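# Zip a suitcase closed with two robot arms

## Task

Close the zipper of the suitcase all the way along its near side, the one facing the robot. When finished, the suitcase must rest flat on the table with the same face up as at the start, and the zipper must stay closed by itself, not because a gripper is holding it. Release the grip and pull the arms away at the end.

## Robot and tools

Robot: two six-joint arms, left_arm and right_arm, each ending in a two-finger parallel gripper with a wrist camera. Everything uses one scene frame: origin on the table top midway between the arms, +x out across the table away from the robot, +z up, and left_arm on the +y side. The arm names do not refer to image sides. Bases: left_arm at (+0.047, +0.334, 0) m with quat_wxyz (+0.997, 0, 0, -0.073); right_arm at (+0.022, -0.322, 0) m with quat_wxyz (+0.995, 0, 0, -0.096).

Gripper frame: fingers extend along the gripper's +z axis and close along its y axis. The reported end_effector_position is the point between the pads, roughly 1 cm short of the fingertips. Orientation is a quaternion in w, x, y, z order.

Row format (used by both motion tools): 16 plain numbers, always covering both arms even if one stays still: left x, y, z, qw, qx, qy, qz, opening, then right x, y, z, qw, qx, qy, qz, opening. x, y, z are an absolute target position in metres in the scene frame; the quaternion is an absolute target orientation in the scene frame. Opening runs from -1 (closed) to +1 (fully open, 0.093 m); it is a target, not an increment. To hold an arm still, repeat its last reported pose and the desired opening in every row; to keep an orientation fixed, reuse the exact same quaternion rather than the drifting reported one.

execute_actions(actions): a list of actions, each a table of up to 15 rows; each row lasts one control step of 1/30 s, and if fewer than 15 rows are given the last row repeats to fill 15 steps. An empty list just returns current state and images. A target more than 0.6 m from the gripper's current position along any of that gripper's own axes makes the action refused for both arms; if the first action fails that check, or any action is malformed, nothing runs.

move(target, speed, blocking): target is one 16-number row of absolute poses. Each gripper travels in a straight line toward its pose, both finishing together, over 0.5 to 10 s (longer paths are cut off at 10 s). speed is the top path speed in m/s, 0.002 to 0.5, default 0.25; rotation is capped at twice that in rad/s, taking the shorter way round. Opening is applied at the start. Paths do not avoid obstacles or the other arm, grippers lag and can overshoot speed, especially near full reach. Faster contact and targets placed deeper past a surface both mean harder pushes. With blocking=false the call returns after 0.5 s while motion continues; further moves or actions are refused until a result shows it ended, so use wait or stop. The result adds a move: line with the ending (done, off_target, moving, held, fault) and limits that acted (paced = the pose was clipped; held = a safety check blocked some steps, after which the arm may jump faster), plus each gripper's distance from its target.

wait(seconds): 0 to 10; lets the simulation run with commands held, returning early if a running move finishes. stop(): brakes a running move; needs stopping distance, fingers keep moving. zoom_image(camera, region): region is [x0, y0, x1, y1] in pixels of that camera's latest 504x504 image, at most 504 by 504; cameras are cam_head_left, cam_head_right, cam_high, cam_left_wrist, cam_right_wrist. read_manual(section): only returns licence texts. finished_scene(scene): pass the current scene's integer number; irreversible, and the goal must already hold and stay held.

Controller behaviour: each step the commanded pose is clipped to 70 mm and 16 degrees from the measured pose, then solved by damped inverse kinematics, favouring position over orientation. Far targets need several actions; after an action the arm only continues to its last clipped pose. Joint friction can leave the gripper up to about 31 mm off, and tiny commands may not move it. Reported hand positions can be slightly wrong at long reach. Hand target lines show the pose currently being driven toward; a pose unreachable line means the clearance check altered or blocked that arm's command. Joint limits (rad): waist -2.618 to 3.054, shoulder 0 to 3.142, elbow 0 to 3.142, wrist pitch and wrist yaw -1.571 to 1.571, wrist roll -2.094 to 2.094.

Results: state line left_arm: … | right_arm: … with each gripper's position and quaternion, grip_measured per gripper, joint positions (the last entry is the finger gap in metres, meaningful only when nothing blocks the fingers), and images from the five cameras in the order listed above. grip_measured tracks the motor, not the pads: pads meet near -0.94 and each millimetre of object width adds about 0.0208, with a per-gripper bias up to ±0.02. Sending a number below the object's width reading squeezes harder, up to roughly 50-62 N per pad; keep sending the same closing value to maintain a hold. Thin parts (under about 5 mm, like a zipper tab) get weaker grip.

Avoid: knocking or pushing anything off the table (immediate failure), arms colliding or pressing on each other, slamming, dropping, or very hard pushes. Holding loads heats motors: MOTOR HOT warns at 75 °C, at 90 °C that arm pauses for 10 s, and at 100 °C it goes limp and falls; these appear as OVER-TEMPERATURE FAULT lines. The robot keeps its last command while you are composing a reply. Typical plan: locate the zipper pull on the near side with the cameras, grasp it, draw it along the seam while the other arm steadies the case if needed, release, and retract both arms.

Each tool is called after "Request:" by a JSON object that holds its "api" and its "payload".

## Session

Request:
{"api": "execute_actions", "payload": {"actions": []}}

Scene clock: 0.00 s.
left_arm: end_effector_position=(+0.1863, -0.0282, +0.3392) grip_measured=+0.996 end_effector_quat_wxyz=(+0.504, +0.671, +0.265, -0.475) | right_arm: end_effector_position=(+0.1303, -0.7439, +0.3055) grip_measured=+1.000 end_effector_quat_wxyz=(-0.155, +0.418, +0.624, -0.642)
Joint positions: left_arm=[-0.651  1.352  1.041  0.211  1.151  0.53   0.093] | right_arm=[-0.735  1.834  1.66  -0.73   1.409 -0.319  0.093]
Joint velocities: left_arm=[-0.002  0.002  0.002  0.022 -0.022 -0.007  0.   ] | right_arm=[ 0.007  0.022  0.007 -0.007 -0.051 -0.007  0.   ]
Hand target (left_arm): +0.186, -0.028, +0.339; +0.504, +0.671, +0.265, -0.475
Hand target (right_arm): +0.130, -0.744, +0.305; -0.155, +0.418, +0.624, -0.642

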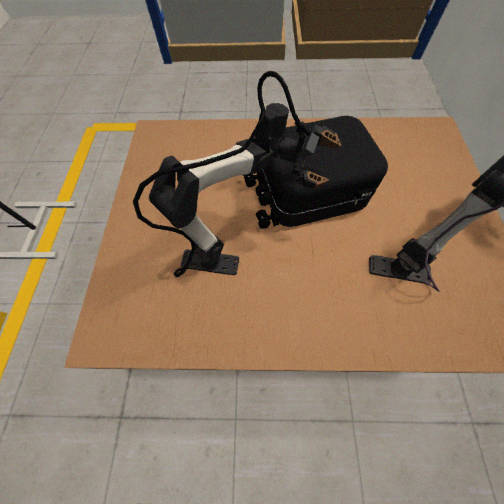

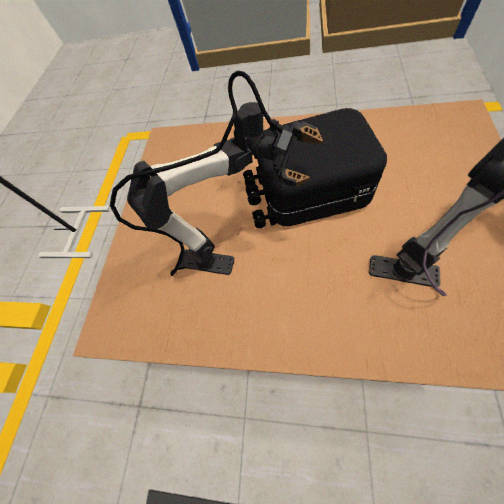

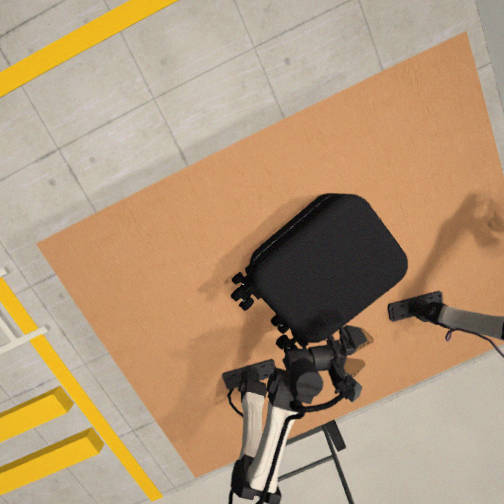

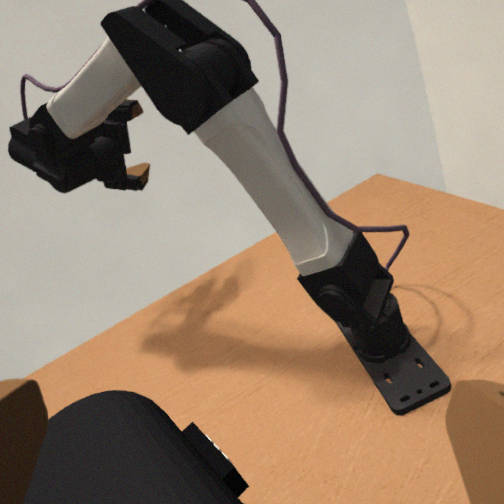

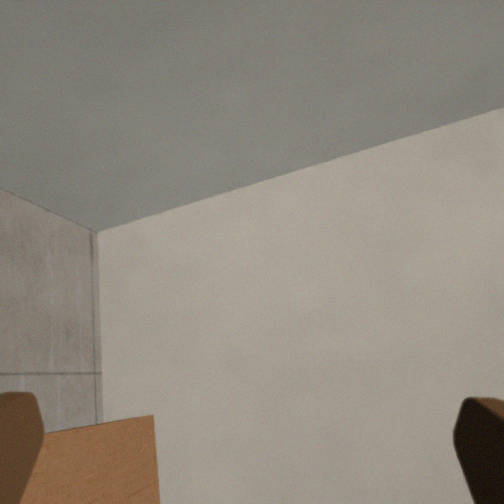

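Request:
{"api": "zoom_image", "payload": {"camera": "cam_head_right", "region": [230, 130, 400, 240]}}

Request:
{"api": "zoom_image", "payload": {"camera": "cam_head_left", "region": [230, 130, 400, 240]}}

Region (230, 130, 400, 240) of cam_head_right's 504x504 image, scaled by 2.965, with more detail than that image has; it fills the top 326 rows of this view, and the rest is white.

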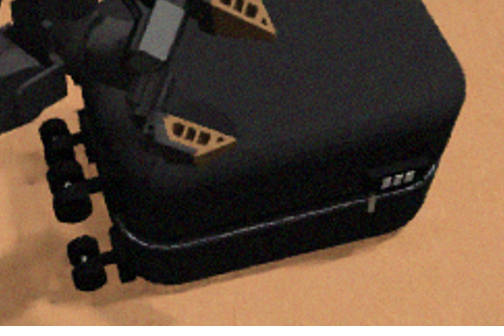

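Region (230, 130, 400, 240) of cam_head_left's 504x504 image, scaled by 2.965, with more detail than that image has; it fills the top 326 rows of this view, and the rest is white.

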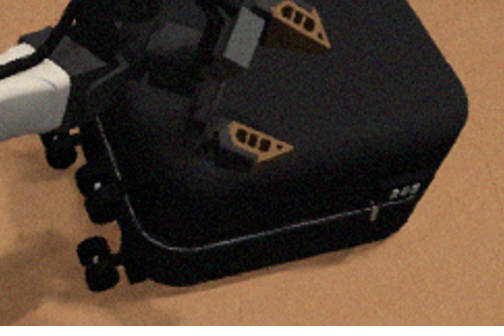

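Request:
{"api": "move", "payload": {"target": [0.25,0.33,0.33,0.5,0,0.866,0,1, 0.2,-0.58,0.28,0.4435,0.3998,0.768,-0.2309,1], "speed": 0.4}}

Request:
{"api": "move", "payload": {"target": [0.25,0.33,0.33,0.5,0,0.866,0,1, 0.153,-0.23,0.18,0.4769,-0.2604,0.8259,0.1504,1], "speed": 0.4}}

Scene clock: 21.97 s.
left_arm: end_effector_position=(+0.2496, +0.3222, +0.3247) grip_measured=+0.996 end_effector_quat_wxyz=(+0.502, +0.017, +0.865, +0.002) | right_arm: end_effector_position=(+0.2043, -0.5843, +0.2751) grip_measured=+1.000 end_effector_quat_wxyz=(+0.439, +0.392, +0.773, -0.236)
Joint positions: left_arm=[-0.023  0.646  1.161 -1.039 -0.134 -0.052  0.093] | right_arm=[-0.77   0.954  0.988 -0.56   0.001 -0.024  0.093]
Joint velocities: left_arm=[ 0.007  0.002 -0.017  0.022  0.022 -0.022 -0.001] | right_arm=[ 0.007  0.002 -0.012  0.051 -0.081 -0.037  0.   ]
Hand target (left_arm): +0.251, +0.326, +0.326; +0.498, +0.007, +0.867, +0.007
Hand target (right_arm): +0.202, -0.583, +0.275; +0.448, +0.394, +0.766, -0.237
Off the commanded pose (left_arm): 0.009 m, 2 deg.
Off the commanded pose (right_arm): 0.008 m, 1 deg.
move: done

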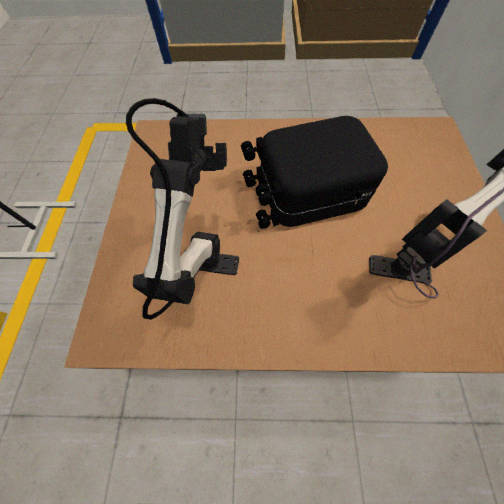

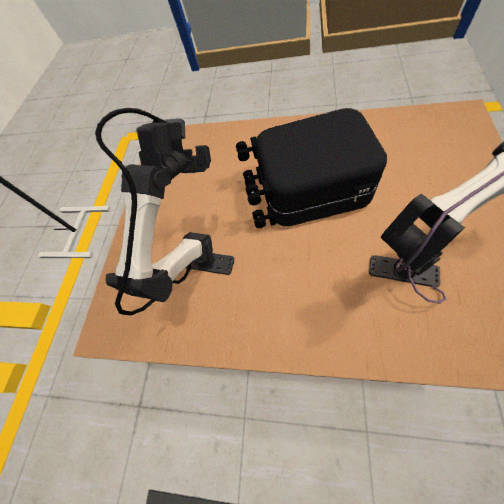

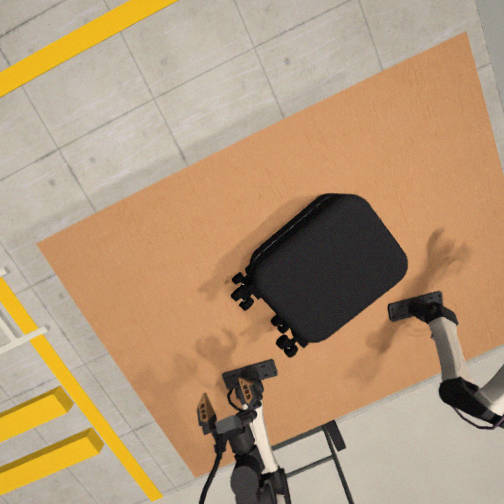

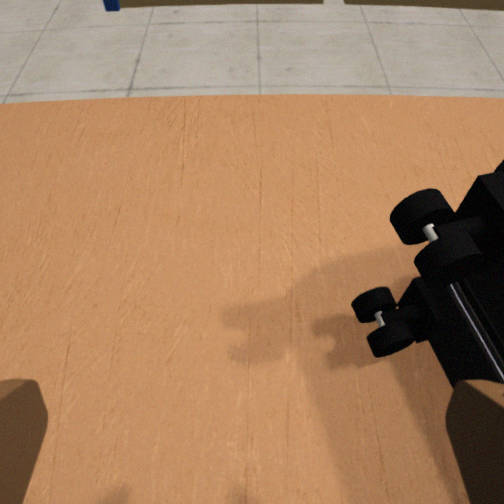

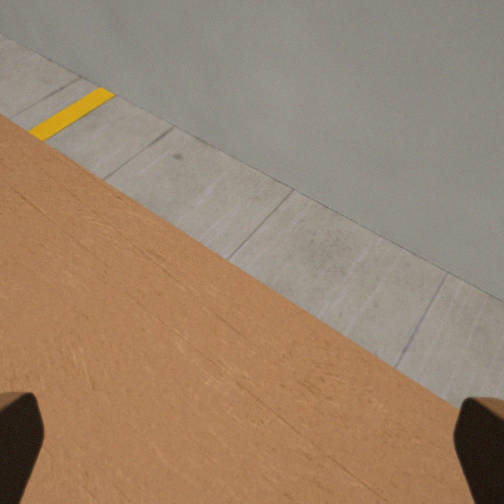

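Scene clock: 26.50 s.
left_arm: end_effector_position=(+0.2490, +0.3297, +0.3282) grip_measured=+0.996 end_effector_quat_wxyz=(+0.504, -0.003, +0.863, +0.000) | right_arm: end_effector_position=(+0.1586, -0.2321, +0.1802) grip_measured=+1.000 end_effector_quat_wxyz=(+0.479, -0.270, +0.822, +0.150)
Joint positions: left_arm=[ 0.057  0.646  1.172 -1.042 -0.082 -0.049  0.093] | right_arm=[ 0.443  0.122  0.552 -0.98  -0.32  -0.205  0.093]
Joint velocities: left_arm=[ 0.007 -0.007  0.002 -0.022 -0.037  0.022  0.   ] | right_arm=[ 0.081 -0.012  0.002 -0.037  0.051  0.051  0.   ]
Hand target (left_arm): +0.250, +0.330, +0.330; +0.501, +0.000, +0.866, +0.001
Hand target (right_arm): +0.161, -0.233, +0.178; +0.487, -0.264, +0.819, +0.148
Off the commanded pose (left_arm): 0.002 m, 1 deg.
Off the commanded pose (right_arm): 0.006 m, 1 deg.
move: done

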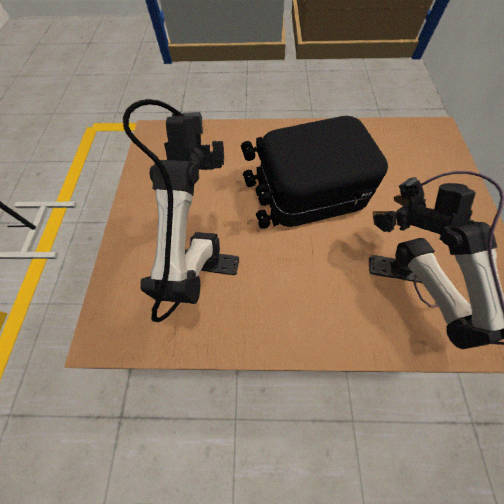

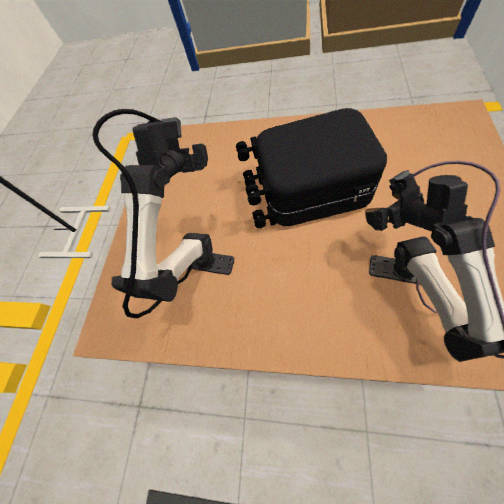

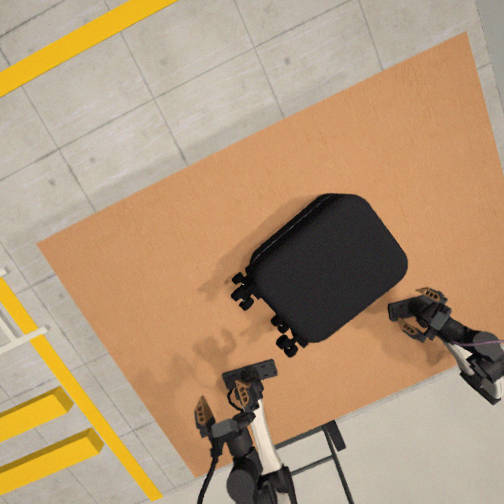

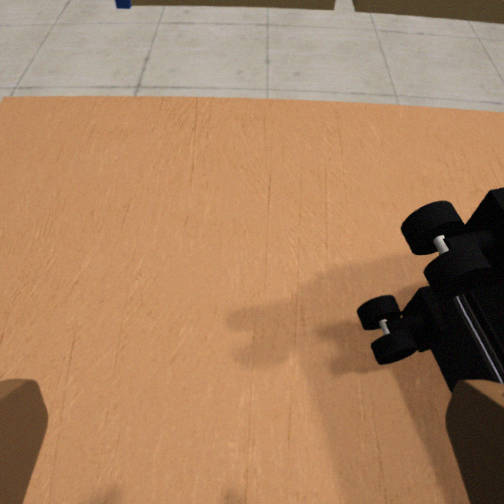

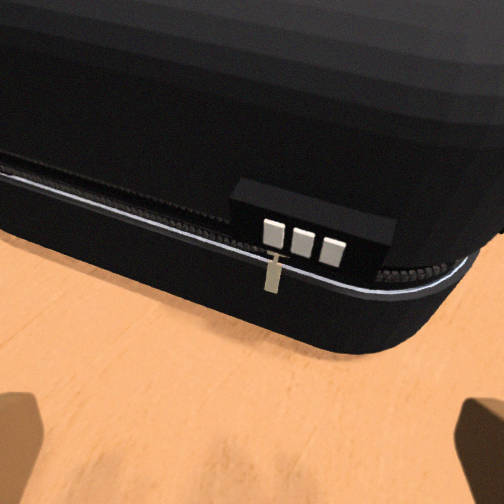

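Request:
{"api": "zoom_image", "payload": {"camera": "cam_right_wrist", "region": [200, 170, 480, 330]}}

Request:
{"api": "zoom_image", "payload": {"camera": "cam_right_wrist", "region": [0, 130, 260, 270]}}

Region (200, 170, 480, 330) of cam_right_wrist's 504x504 image, scaled by 1.800, with more detail than that image has; it fills the top 288 rows of this view, and the rest is white.

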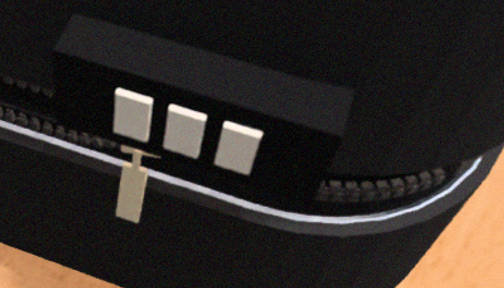

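Region (0, 130, 260, 270) of cam_right_wrist's 504x504 image, scaled by 1.938, with more detail than that image has; it fills the top 271 rows of this view, and the rest is white.

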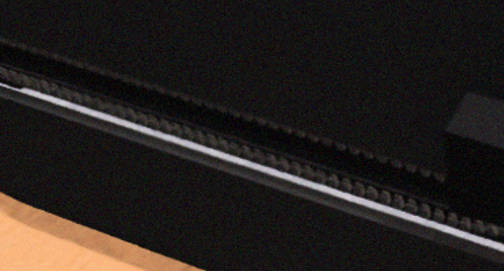

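Request:
{"api": "move", "payload": {"target": [0.08,0.04,0.16,0.4838,0.4402,0.6909,-0.3082,-1, 0.188,-0.205,0.108,0.5072,-0.1488,0.8441,0.0894,-0.4], "speed": 0.3}}

Scene clock: 44.83 s.
left_arm: end_effector_position=(+0.0809, +0.0419, +0.1734) grip_measured=-0.996 end_effector_quat_wxyz=(+0.486, +0.422, +0.691, -0.328) | right_arm: end_effector_position=(+0.1879, -0.2069, +0.1183) grip_measured=-0.398 end_effector_quat_wxyz=(+0.512, -0.146, +0.841, +0.099)
Joint positions: left_arm=[-1.645  0.788  0.363  0.033 -0.611 -0.279  0.   ] | right_arm=[ 1.361  0.237  0.252 -0.651  0.697  0.463  0.026]
Joint velocities: left_arm=[ 0.007 -0.012 -0.007  0.007  0.066  0.007  0.   ] | right_arm=[ 0.002 -0.012 -0.017 -0.007  0.051 -0.037 -0.001]
Hand target (left_arm): +0.082, +0.042, +0.162; +0.482, +0.434, +0.693, -0.316
Hand target (right_arm): +0.188, -0.206, +0.109; +0.507, -0.148, +0.844, +0.091
Off the commanded pose (left_arm): 0.014 m, 3 deg.
Off the commanded pose (right_arm): 0.010 m, 1 deg.
move: off_target (left_arm)

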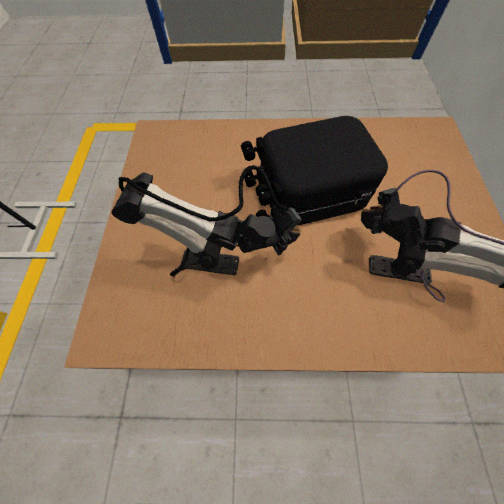

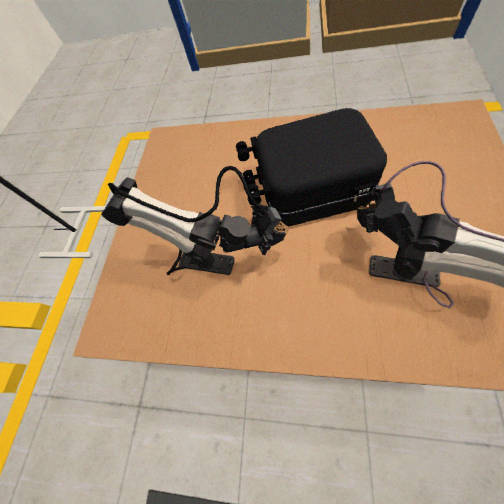

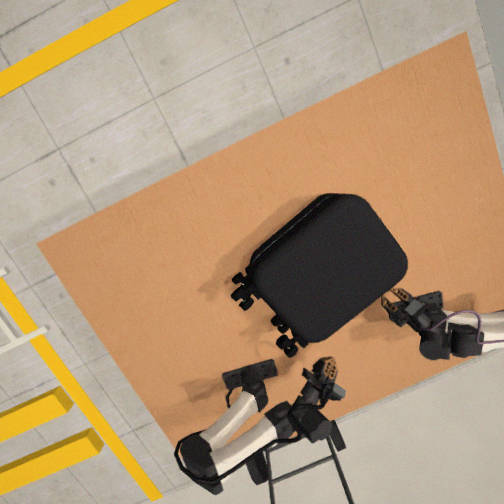

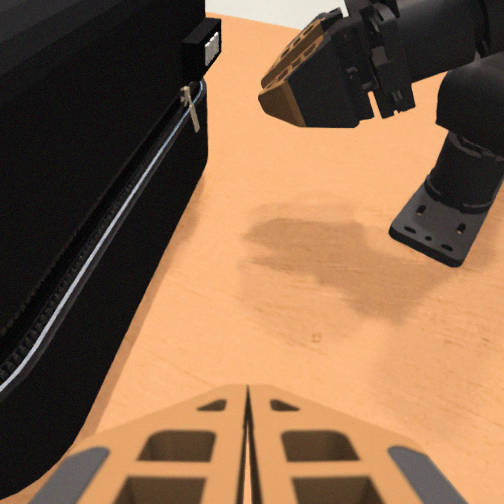

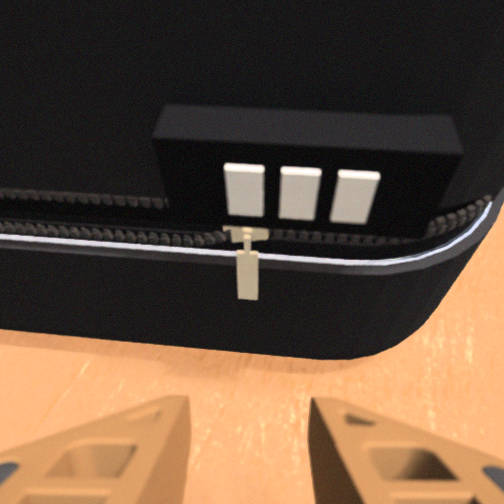

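Request:
{"api": "zoom_image", "payload": {"camera": "cam_left_wrist", "region": [150, 0, 350, 180]}}

Region (150, 0, 350, 180) of cam_left_wrist's 504x504 image, scaled by 2.520, with more detail than that image has; it fills the top 454 rows of this view, and the rest is white.

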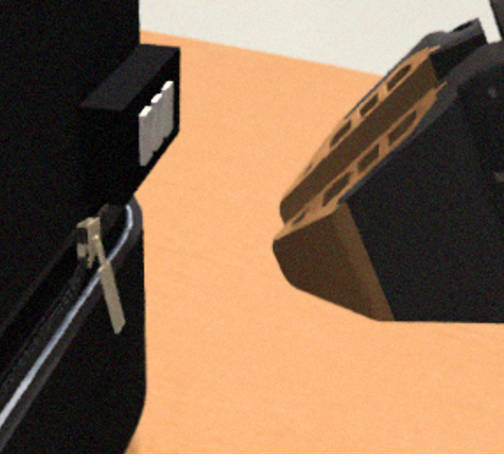

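Request:
{"api": "move", "payload": {"target": [0.08,0.04,0.16,0.4838,0.4402,0.6909,-0.3082,-1, 0.225,-0.192,0.085,0.5072,-0.1488,0.8441,0.0894,-0.4], "speed": 0.1}}

Scene clock: 52.73 s.
left_arm: end_effector_position=(+0.0803, +0.0399, +0.1679) grip_measured=-0.996 end_effector_quat_wxyz=(+0.484, +0.431, +0.691, -0.319) | right_arm: end_effector_position=(+0.2238, -0.1914, +0.0973) grip_measured=-0.398 end_effector_quat_wxyz=(+0.515, -0.143, +0.839, +0.098)
Joint positions: left_arm=[-1.645  0.814  0.363  0.04  -0.61  -0.269  0.   ] | right_arm=[ 1.095  0.464  0.141 -0.209  0.481  0.286  0.026]
Joint velocities: left_arm=[-0.012 -0.007  0.007 -0.007 -0.11  -0.007  0.   ] | right_arm=[-0.012 -0.012 -0.007 -0.022  0.051 -0.007 -0.001]
Hand target (left_arm): +0.080, +0.040, +0.160; +0.483, +0.440, +0.691, -0.308
Hand target (right_arm): +0.223, -0.194, +0.086; +0.506, -0.149, +0.845, +0.089
Off the commanded pose (left_arm): 0.008 m, 2 deg.
Off the commanded pose (right_arm): 0.012 m, 2 deg.
move: off_target (right_arm)

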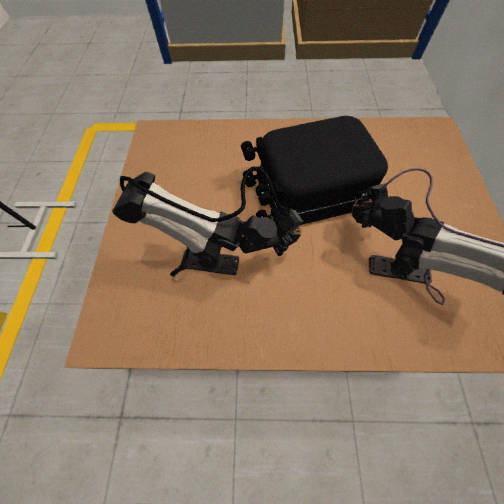

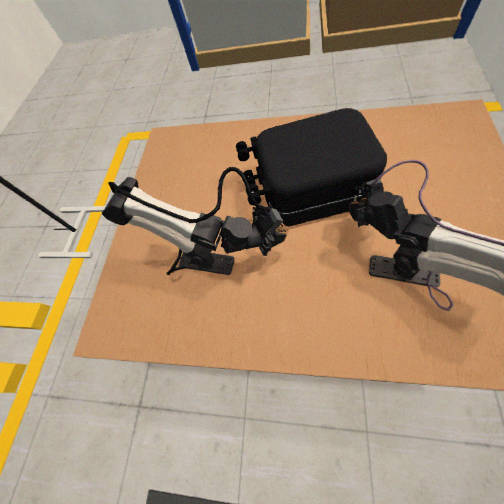

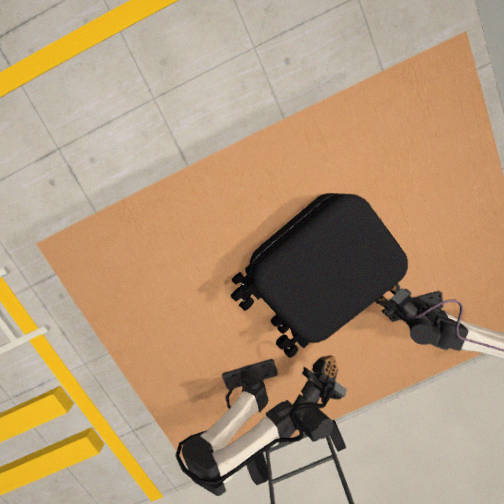

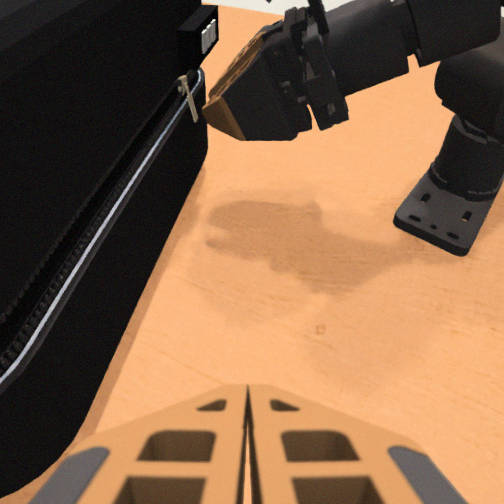

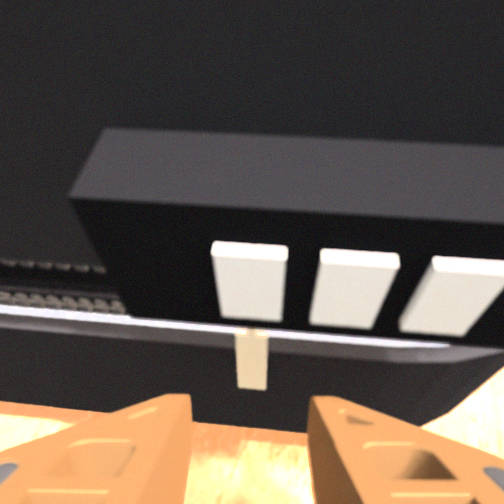

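Request:
{"api": "zoom_image", "payload": {"camera": "cam_left_wrist", "region": [150, 0, 350, 180]}}

Region (150, 0, 350, 180) of cam_left_wrist's 504x504 image, scaled by 2.520, with more detail than that image has; it fills the top 454 rows of this view, and the rest is white.

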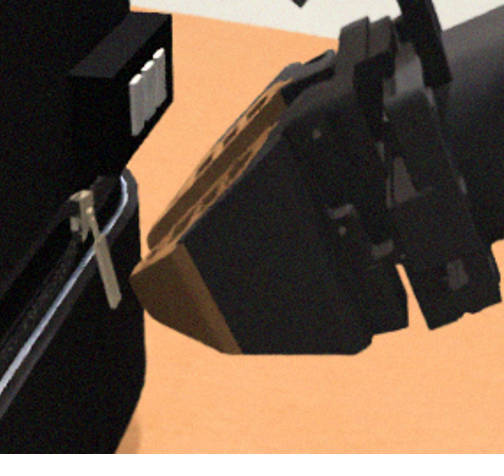

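Request:
{"api": "move", "payload": {"target": [0.08,0.04,0.16,0.4838,0.4402,0.6909,-0.3082,-1, 0.240,-0.1865,0.086,0.5072,-0.1488,0.8441,0.0894,-0.4], "speed": 0.05}}

Request:
{"api": "zoom_image", "payload": {"camera": "cam_left_wrist", "region": [150, 0, 350, 180]}}

Scene clock: 55.73 s.
left_arm: end_effector_position=(+0.0803, +0.0399, +0.1679) grip_measured=-0.996 end_effector_quat_wxyz=(+0.484, +0.431, +0.691, -0.319) | right_arm: end_effector_position=(+0.2380, -0.1907, +0.0899) grip_measured=-0.398 end_effector_quat_wxyz=(+0.508, -0.143, +0.845, +0.084)
Joint positions: left_arm=[-1.645  0.814  0.363  0.04  -0.61  -0.269  0.   ] | right_arm=[ 1.023  0.608  0.141 -0.078  0.437  0.247  0.026]
Joint velocities: left_arm=[-0.012 -0.007 -0.002  0.007 -0.066  0.007  0.   ] | right_arm=[-0.012  0.002  0.007  0.007 -0.139 -0.007 -0.   ]
Hand target (left_arm): +0.080, +0.040, +0.160; +0.484, +0.440, +0.691, -0.308
Hand target (right_arm): +0.239, -0.187, +0.087; +0.507, -0.149, +0.844, +0.089
Off the commanded pose (left_arm): 0.008 m, 2 deg.
Off the commanded pose (right_arm): 0.006 m, 1 deg.
move: done

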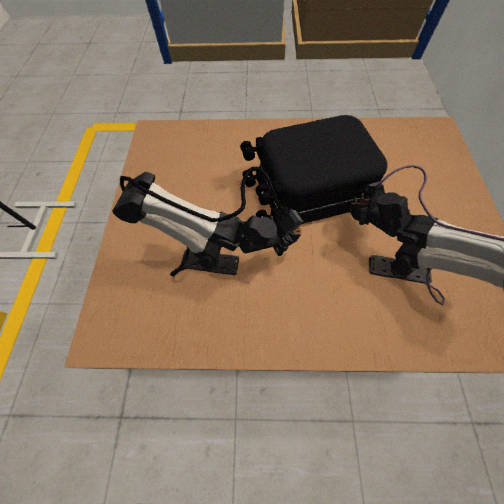

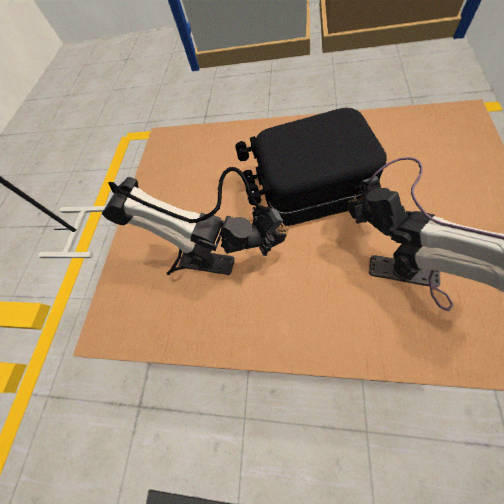

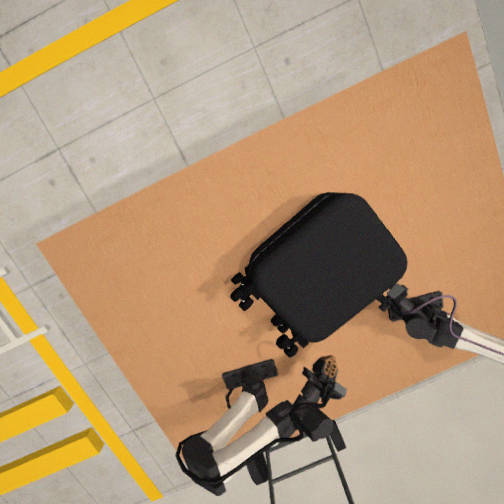

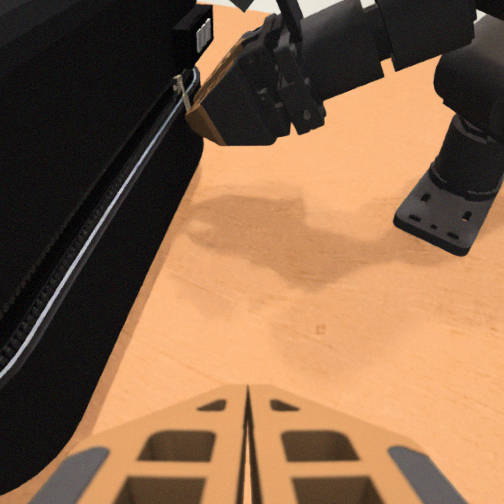

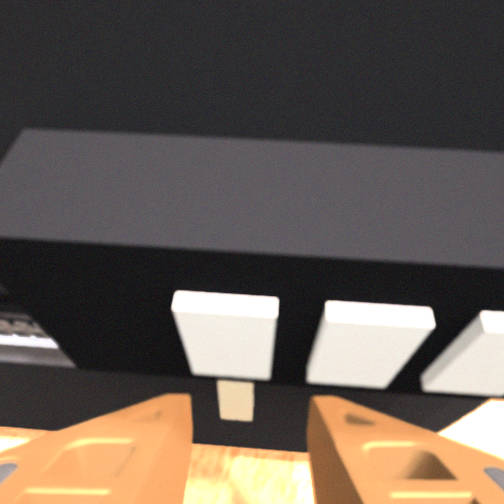

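Region (150, 0, 350, 180) of cam_left_wrist's 504x504 image, scaled by 2.520, with more detail than that image has; it fills the top 454 rows of this view, and the rest is white.

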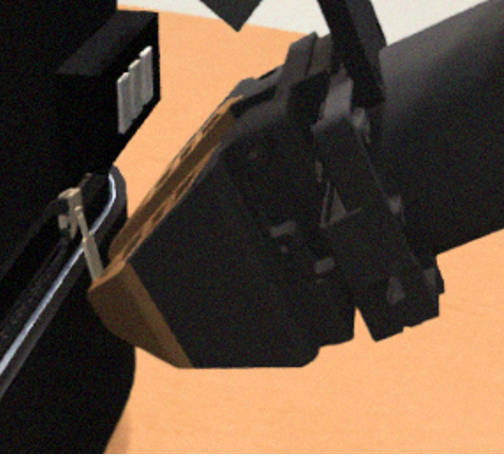

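Request:
{"api": "move", "payload": {"target": [0.08,0.04,0.16,0.4838,0.4402,0.6909,-0.3082,-1, 0.240,-0.182,0.092,0.5072,-0.1488,0.8441,0.0894,-0.55], "speed": 0.03}}

Request:
{"api": "zoom_image", "payload": {"camera": "cam_left_wrist", "region": [150, 0, 350, 180]}}

Scene clock: 59.93 s.
left_arm: end_effector_position=(+0.0803, +0.0399, +0.1679) grip_measured=-0.996 end_effector_quat_wxyz=(+0.484, +0.431, +0.691, -0.319) | right_arm: end_effector_position=(+0.2376, -0.1893, +0.0864) grip_measured=-0.548 end_effector_quat_wxyz=(+0.503, -0.148, +0.848, +0.079)
Joint positions: left_arm=[-1.645  0.814  0.363  0.04  -0.61  -0.269  0.   ] | right_arm=[ 1.031  0.634  0.141 -0.068  0.443  0.245  0.019]
Joint velocities: left_arm=[-0.007  0.002  0.002 -0.066  0.022 -0.007  0.   ] | right_arm=[ 0.017 -0.002  0.002  0.007 -0.051  0.022 -0.   ]
Hand target (left_arm): +0.080, +0.040, +0.160; +0.484, +0.440, +0.691, -0.308
Hand target (right_arm): +0.239, -0.183, +0.092; +0.507, -0.149, +0.844, +0.089
Off the commanded pose (left_arm): 0.008 m, 2 deg.
Off the commanded pose (right_arm): 0.010 m, 1 deg.
move: done

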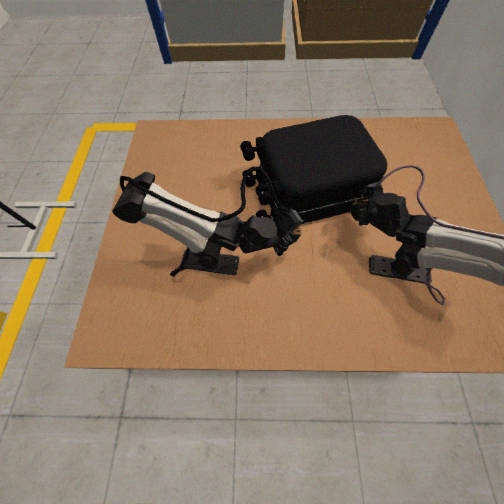

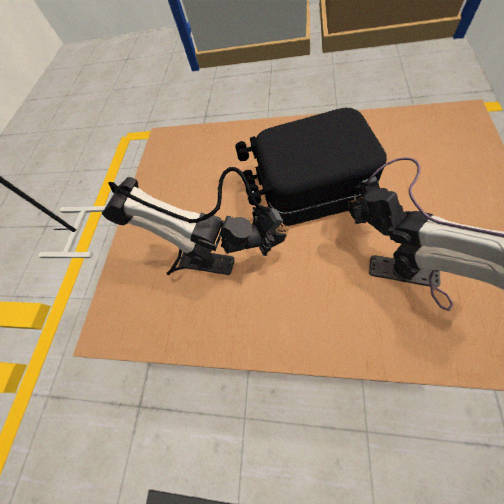

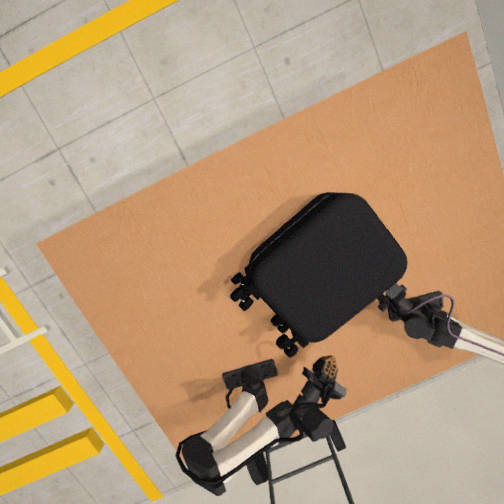

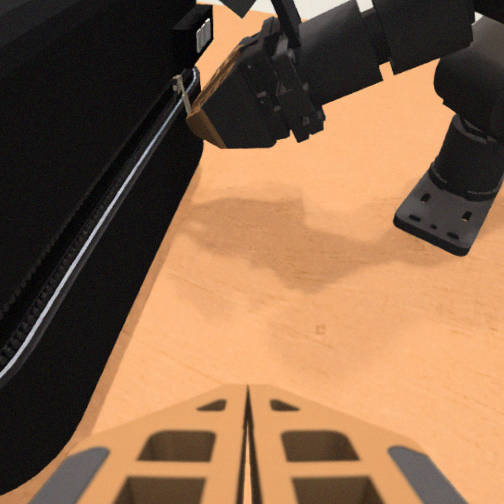

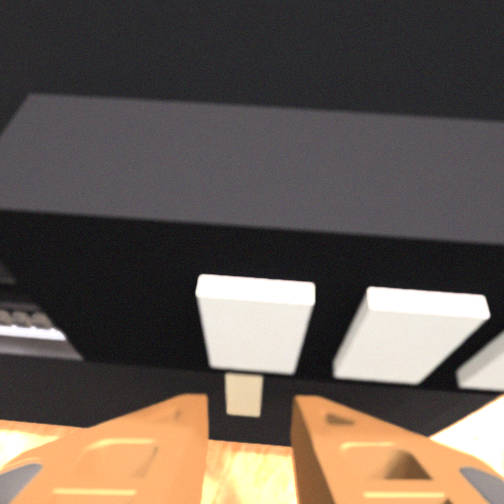

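Region (150, 0, 350, 180) of cam_left_wrist's 504x504 image, scaled by 2.520, with more detail than that image has; it fills the top 454 rows of this view, and the rest is white.

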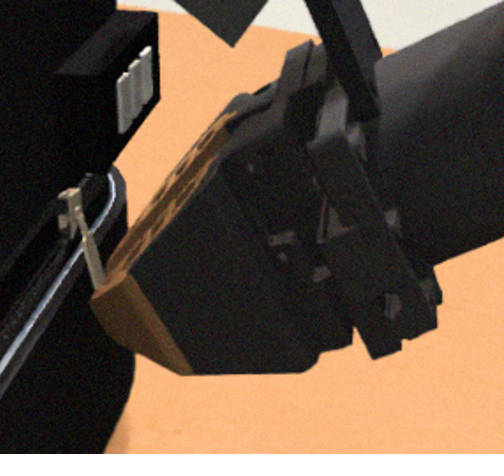

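Request:
{"api": "move", "payload": {"target": [0.08,0.04,0.16,0.4838,0.4402,0.6909,-0.3082,-1, 0.241,-0.184,0.097,0.5363,-0.1456,0.826,0.0945,-0.55], "speed": 0.03}}

Request:
{"api": "zoom_image", "payload": {"camera": "cam_left_wrist", "region": [150, 0, 350, 180]}}

Scene clock: 63.40 s.
left_arm: end_effector_position=(+0.0803, +0.0399, +0.1679) grip_measured=-0.996 end_effector_quat_wxyz=(+0.484, +0.431, +0.691, -0.319) | right_arm: end_effector_position=(+0.2385, -0.1892, +0.0864) grip_measured=-0.548 end_effector_quat_wxyz=(+0.512, -0.149, +0.843, +0.077)
Joint positions: left_arm=[-1.645  0.814  0.363  0.04  -0.61  -0.269  0.   ] | right_arm=[ 1.037  0.634  0.125 -0.035  0.456  0.234  0.019]
Joint velocities: left_arm=[-0.002 -0.007  0.012  0.037  0.022  0.022  0.   ] | right_arm=[-0.002 -0.017 -0.002  0.007  0.037 -0.007  0.001]
Hand target (left_arm): +0.080, +0.040, +0.160; +0.484, +0.440, +0.691, -0.308
Hand target (right_arm): +0.241, -0.184, +0.097; +0.535, -0.145, +0.827, +0.094
Off the commanded pose (left_arm): 0.008 m, 2 deg.
Off the commanded pose (right_arm): 0.012 m, 4 deg.
move: off_target (right_arm)

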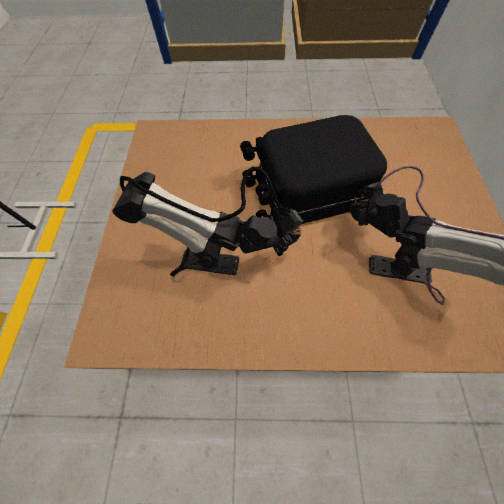

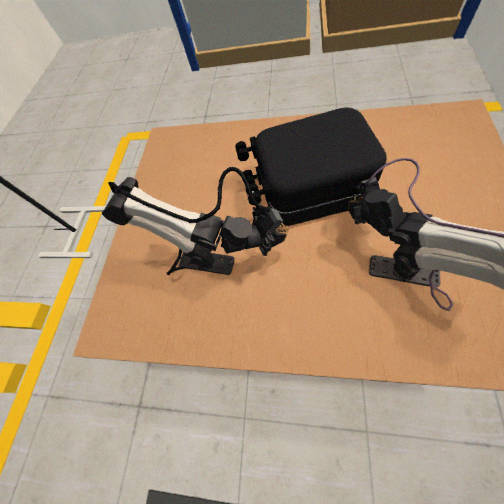

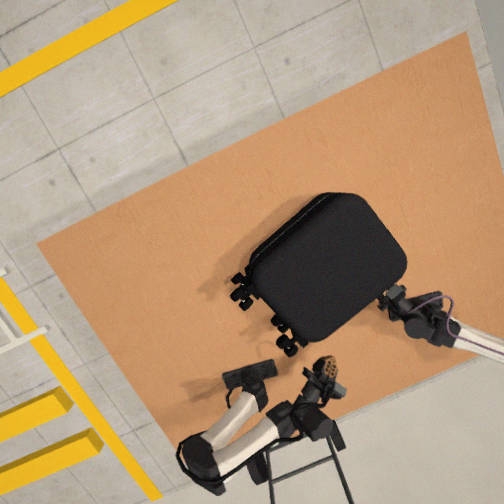

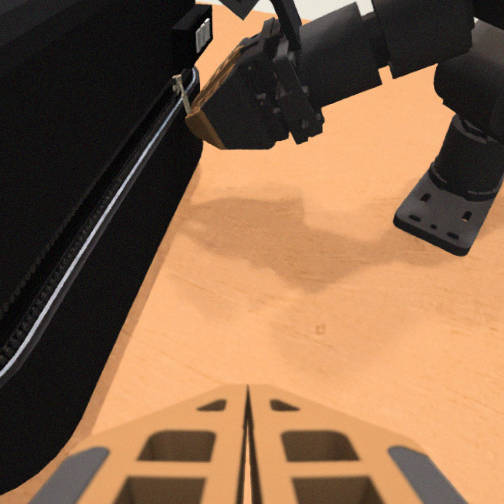

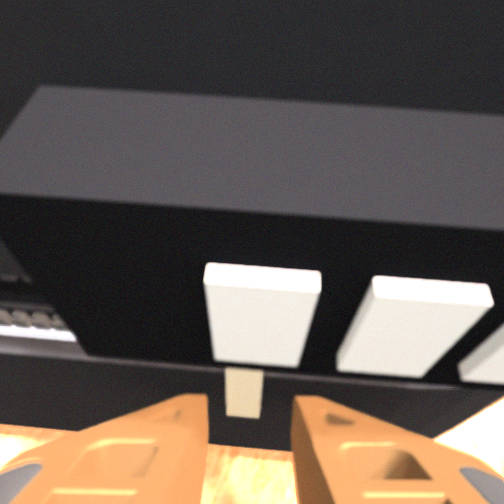

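Region (150, 0, 350, 180) of cam_left_wrist's 504x504 image, scaled by 2.520, with more detail than that image has; it fills the top 454 rows of this view, and the rest is white.

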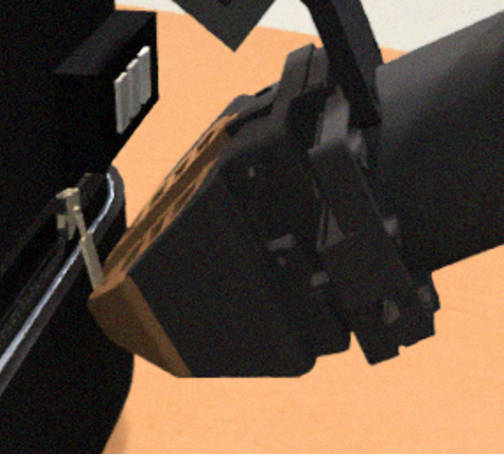

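Request:
{"api": "move", "payload": {"target": [0.08,0.04,0.16,0.4838,0.4402,0.6909,-0.3082,-1, 0.235,-0.186,0.103,0.5363,-0.1456,0.826,0.0945,-0.55], "speed": 0.03}}

Request:
{"api": "zoom_image", "payload": {"camera": "cam_left_wrist", "region": [150, 0, 350, 180]}}

Scene clock: 65.87 s.
left_arm: end_effector_position=(+0.0803, +0.0399, +0.1679) grip_measured=-0.996 end_effector_quat_wxyz=(+0.484, +0.431, +0.691, -0.319) | right_arm: end_effector_position=(+0.2362, -0.1861, +0.0984) grip_measured=-0.548 end_effector_quat_wxyz=(+0.530, -0.148, +0.830, +0.090)
Joint positions: left_arm=[-1.645  0.814  0.363  0.04  -0.61  -0.269  0.   ] | right_arm=[ 1.063  0.572  0.125 -0.047  0.473  0.233  0.019]
Joint velocities: left_arm=[-0.007 -0.007 -0.002 -0.095 -0.022 -0.037  0.   ] | right_arm=[ 0.012 -0.017  0.002 -0.007  0.037 -0.022  0.001]
Hand target (left_arm): +0.080, +0.040, +0.160; +0.484, +0.440, +0.691, -0.308
Hand target (right_arm): +0.236, -0.186, +0.103; +0.537, -0.145, +0.826, +0.094
Off the commanded pose (left_arm): 0.008 m, 2 deg.
Off the commanded pose (right_arm): 0.005 m, 1 deg.
move: done

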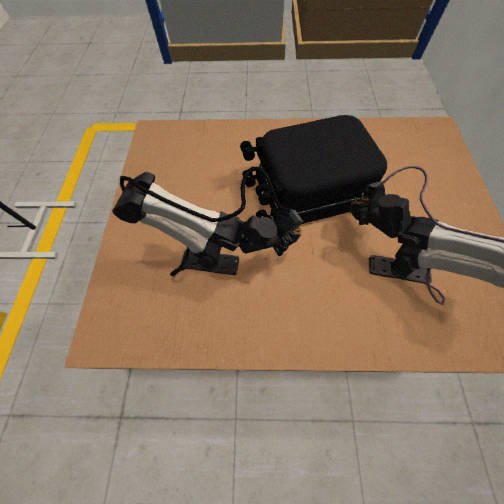

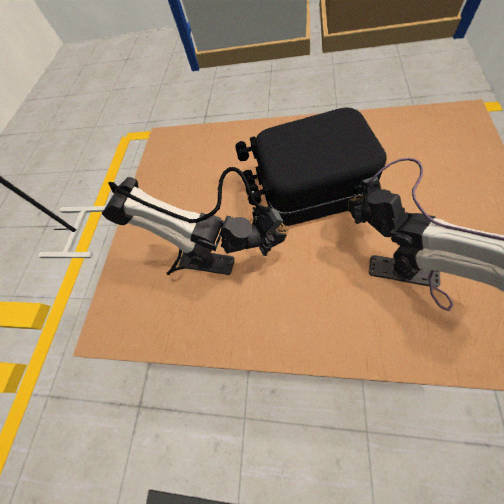

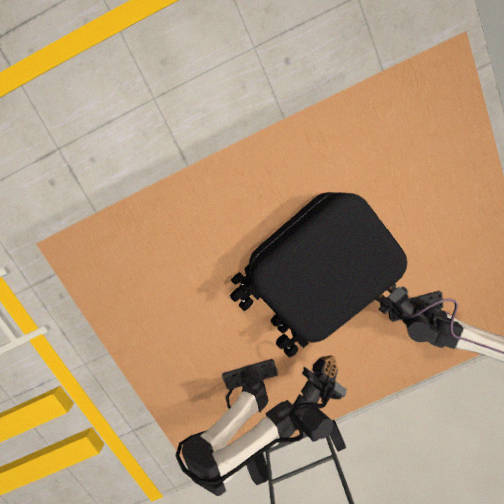

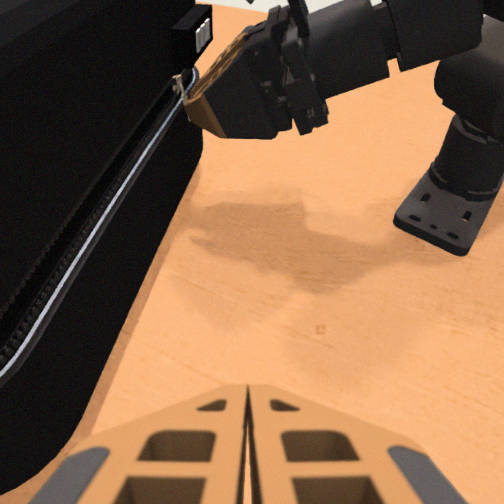

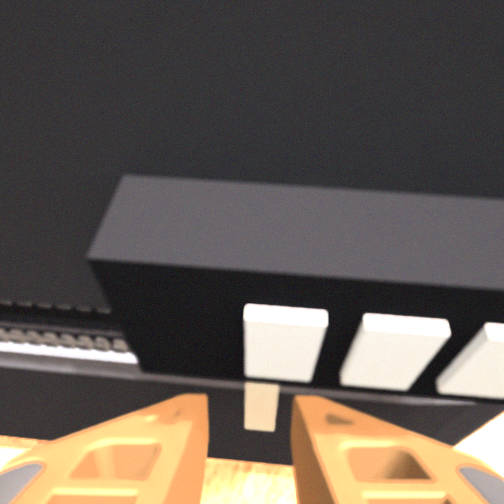

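Region (150, 0, 350, 180) of cam_left_wrist's 504x504 image, scaled by 2.520, with more detail than that image has; it fills the top 454 rows of this view, and the rest is white.

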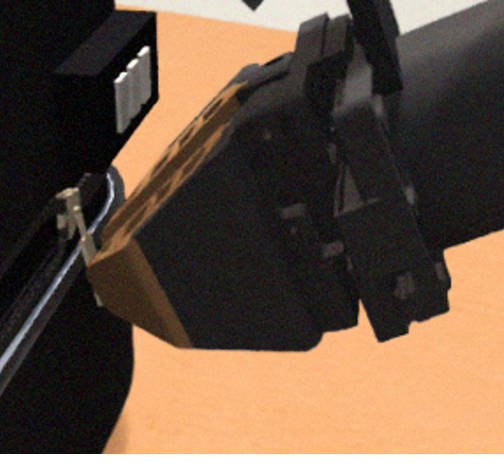

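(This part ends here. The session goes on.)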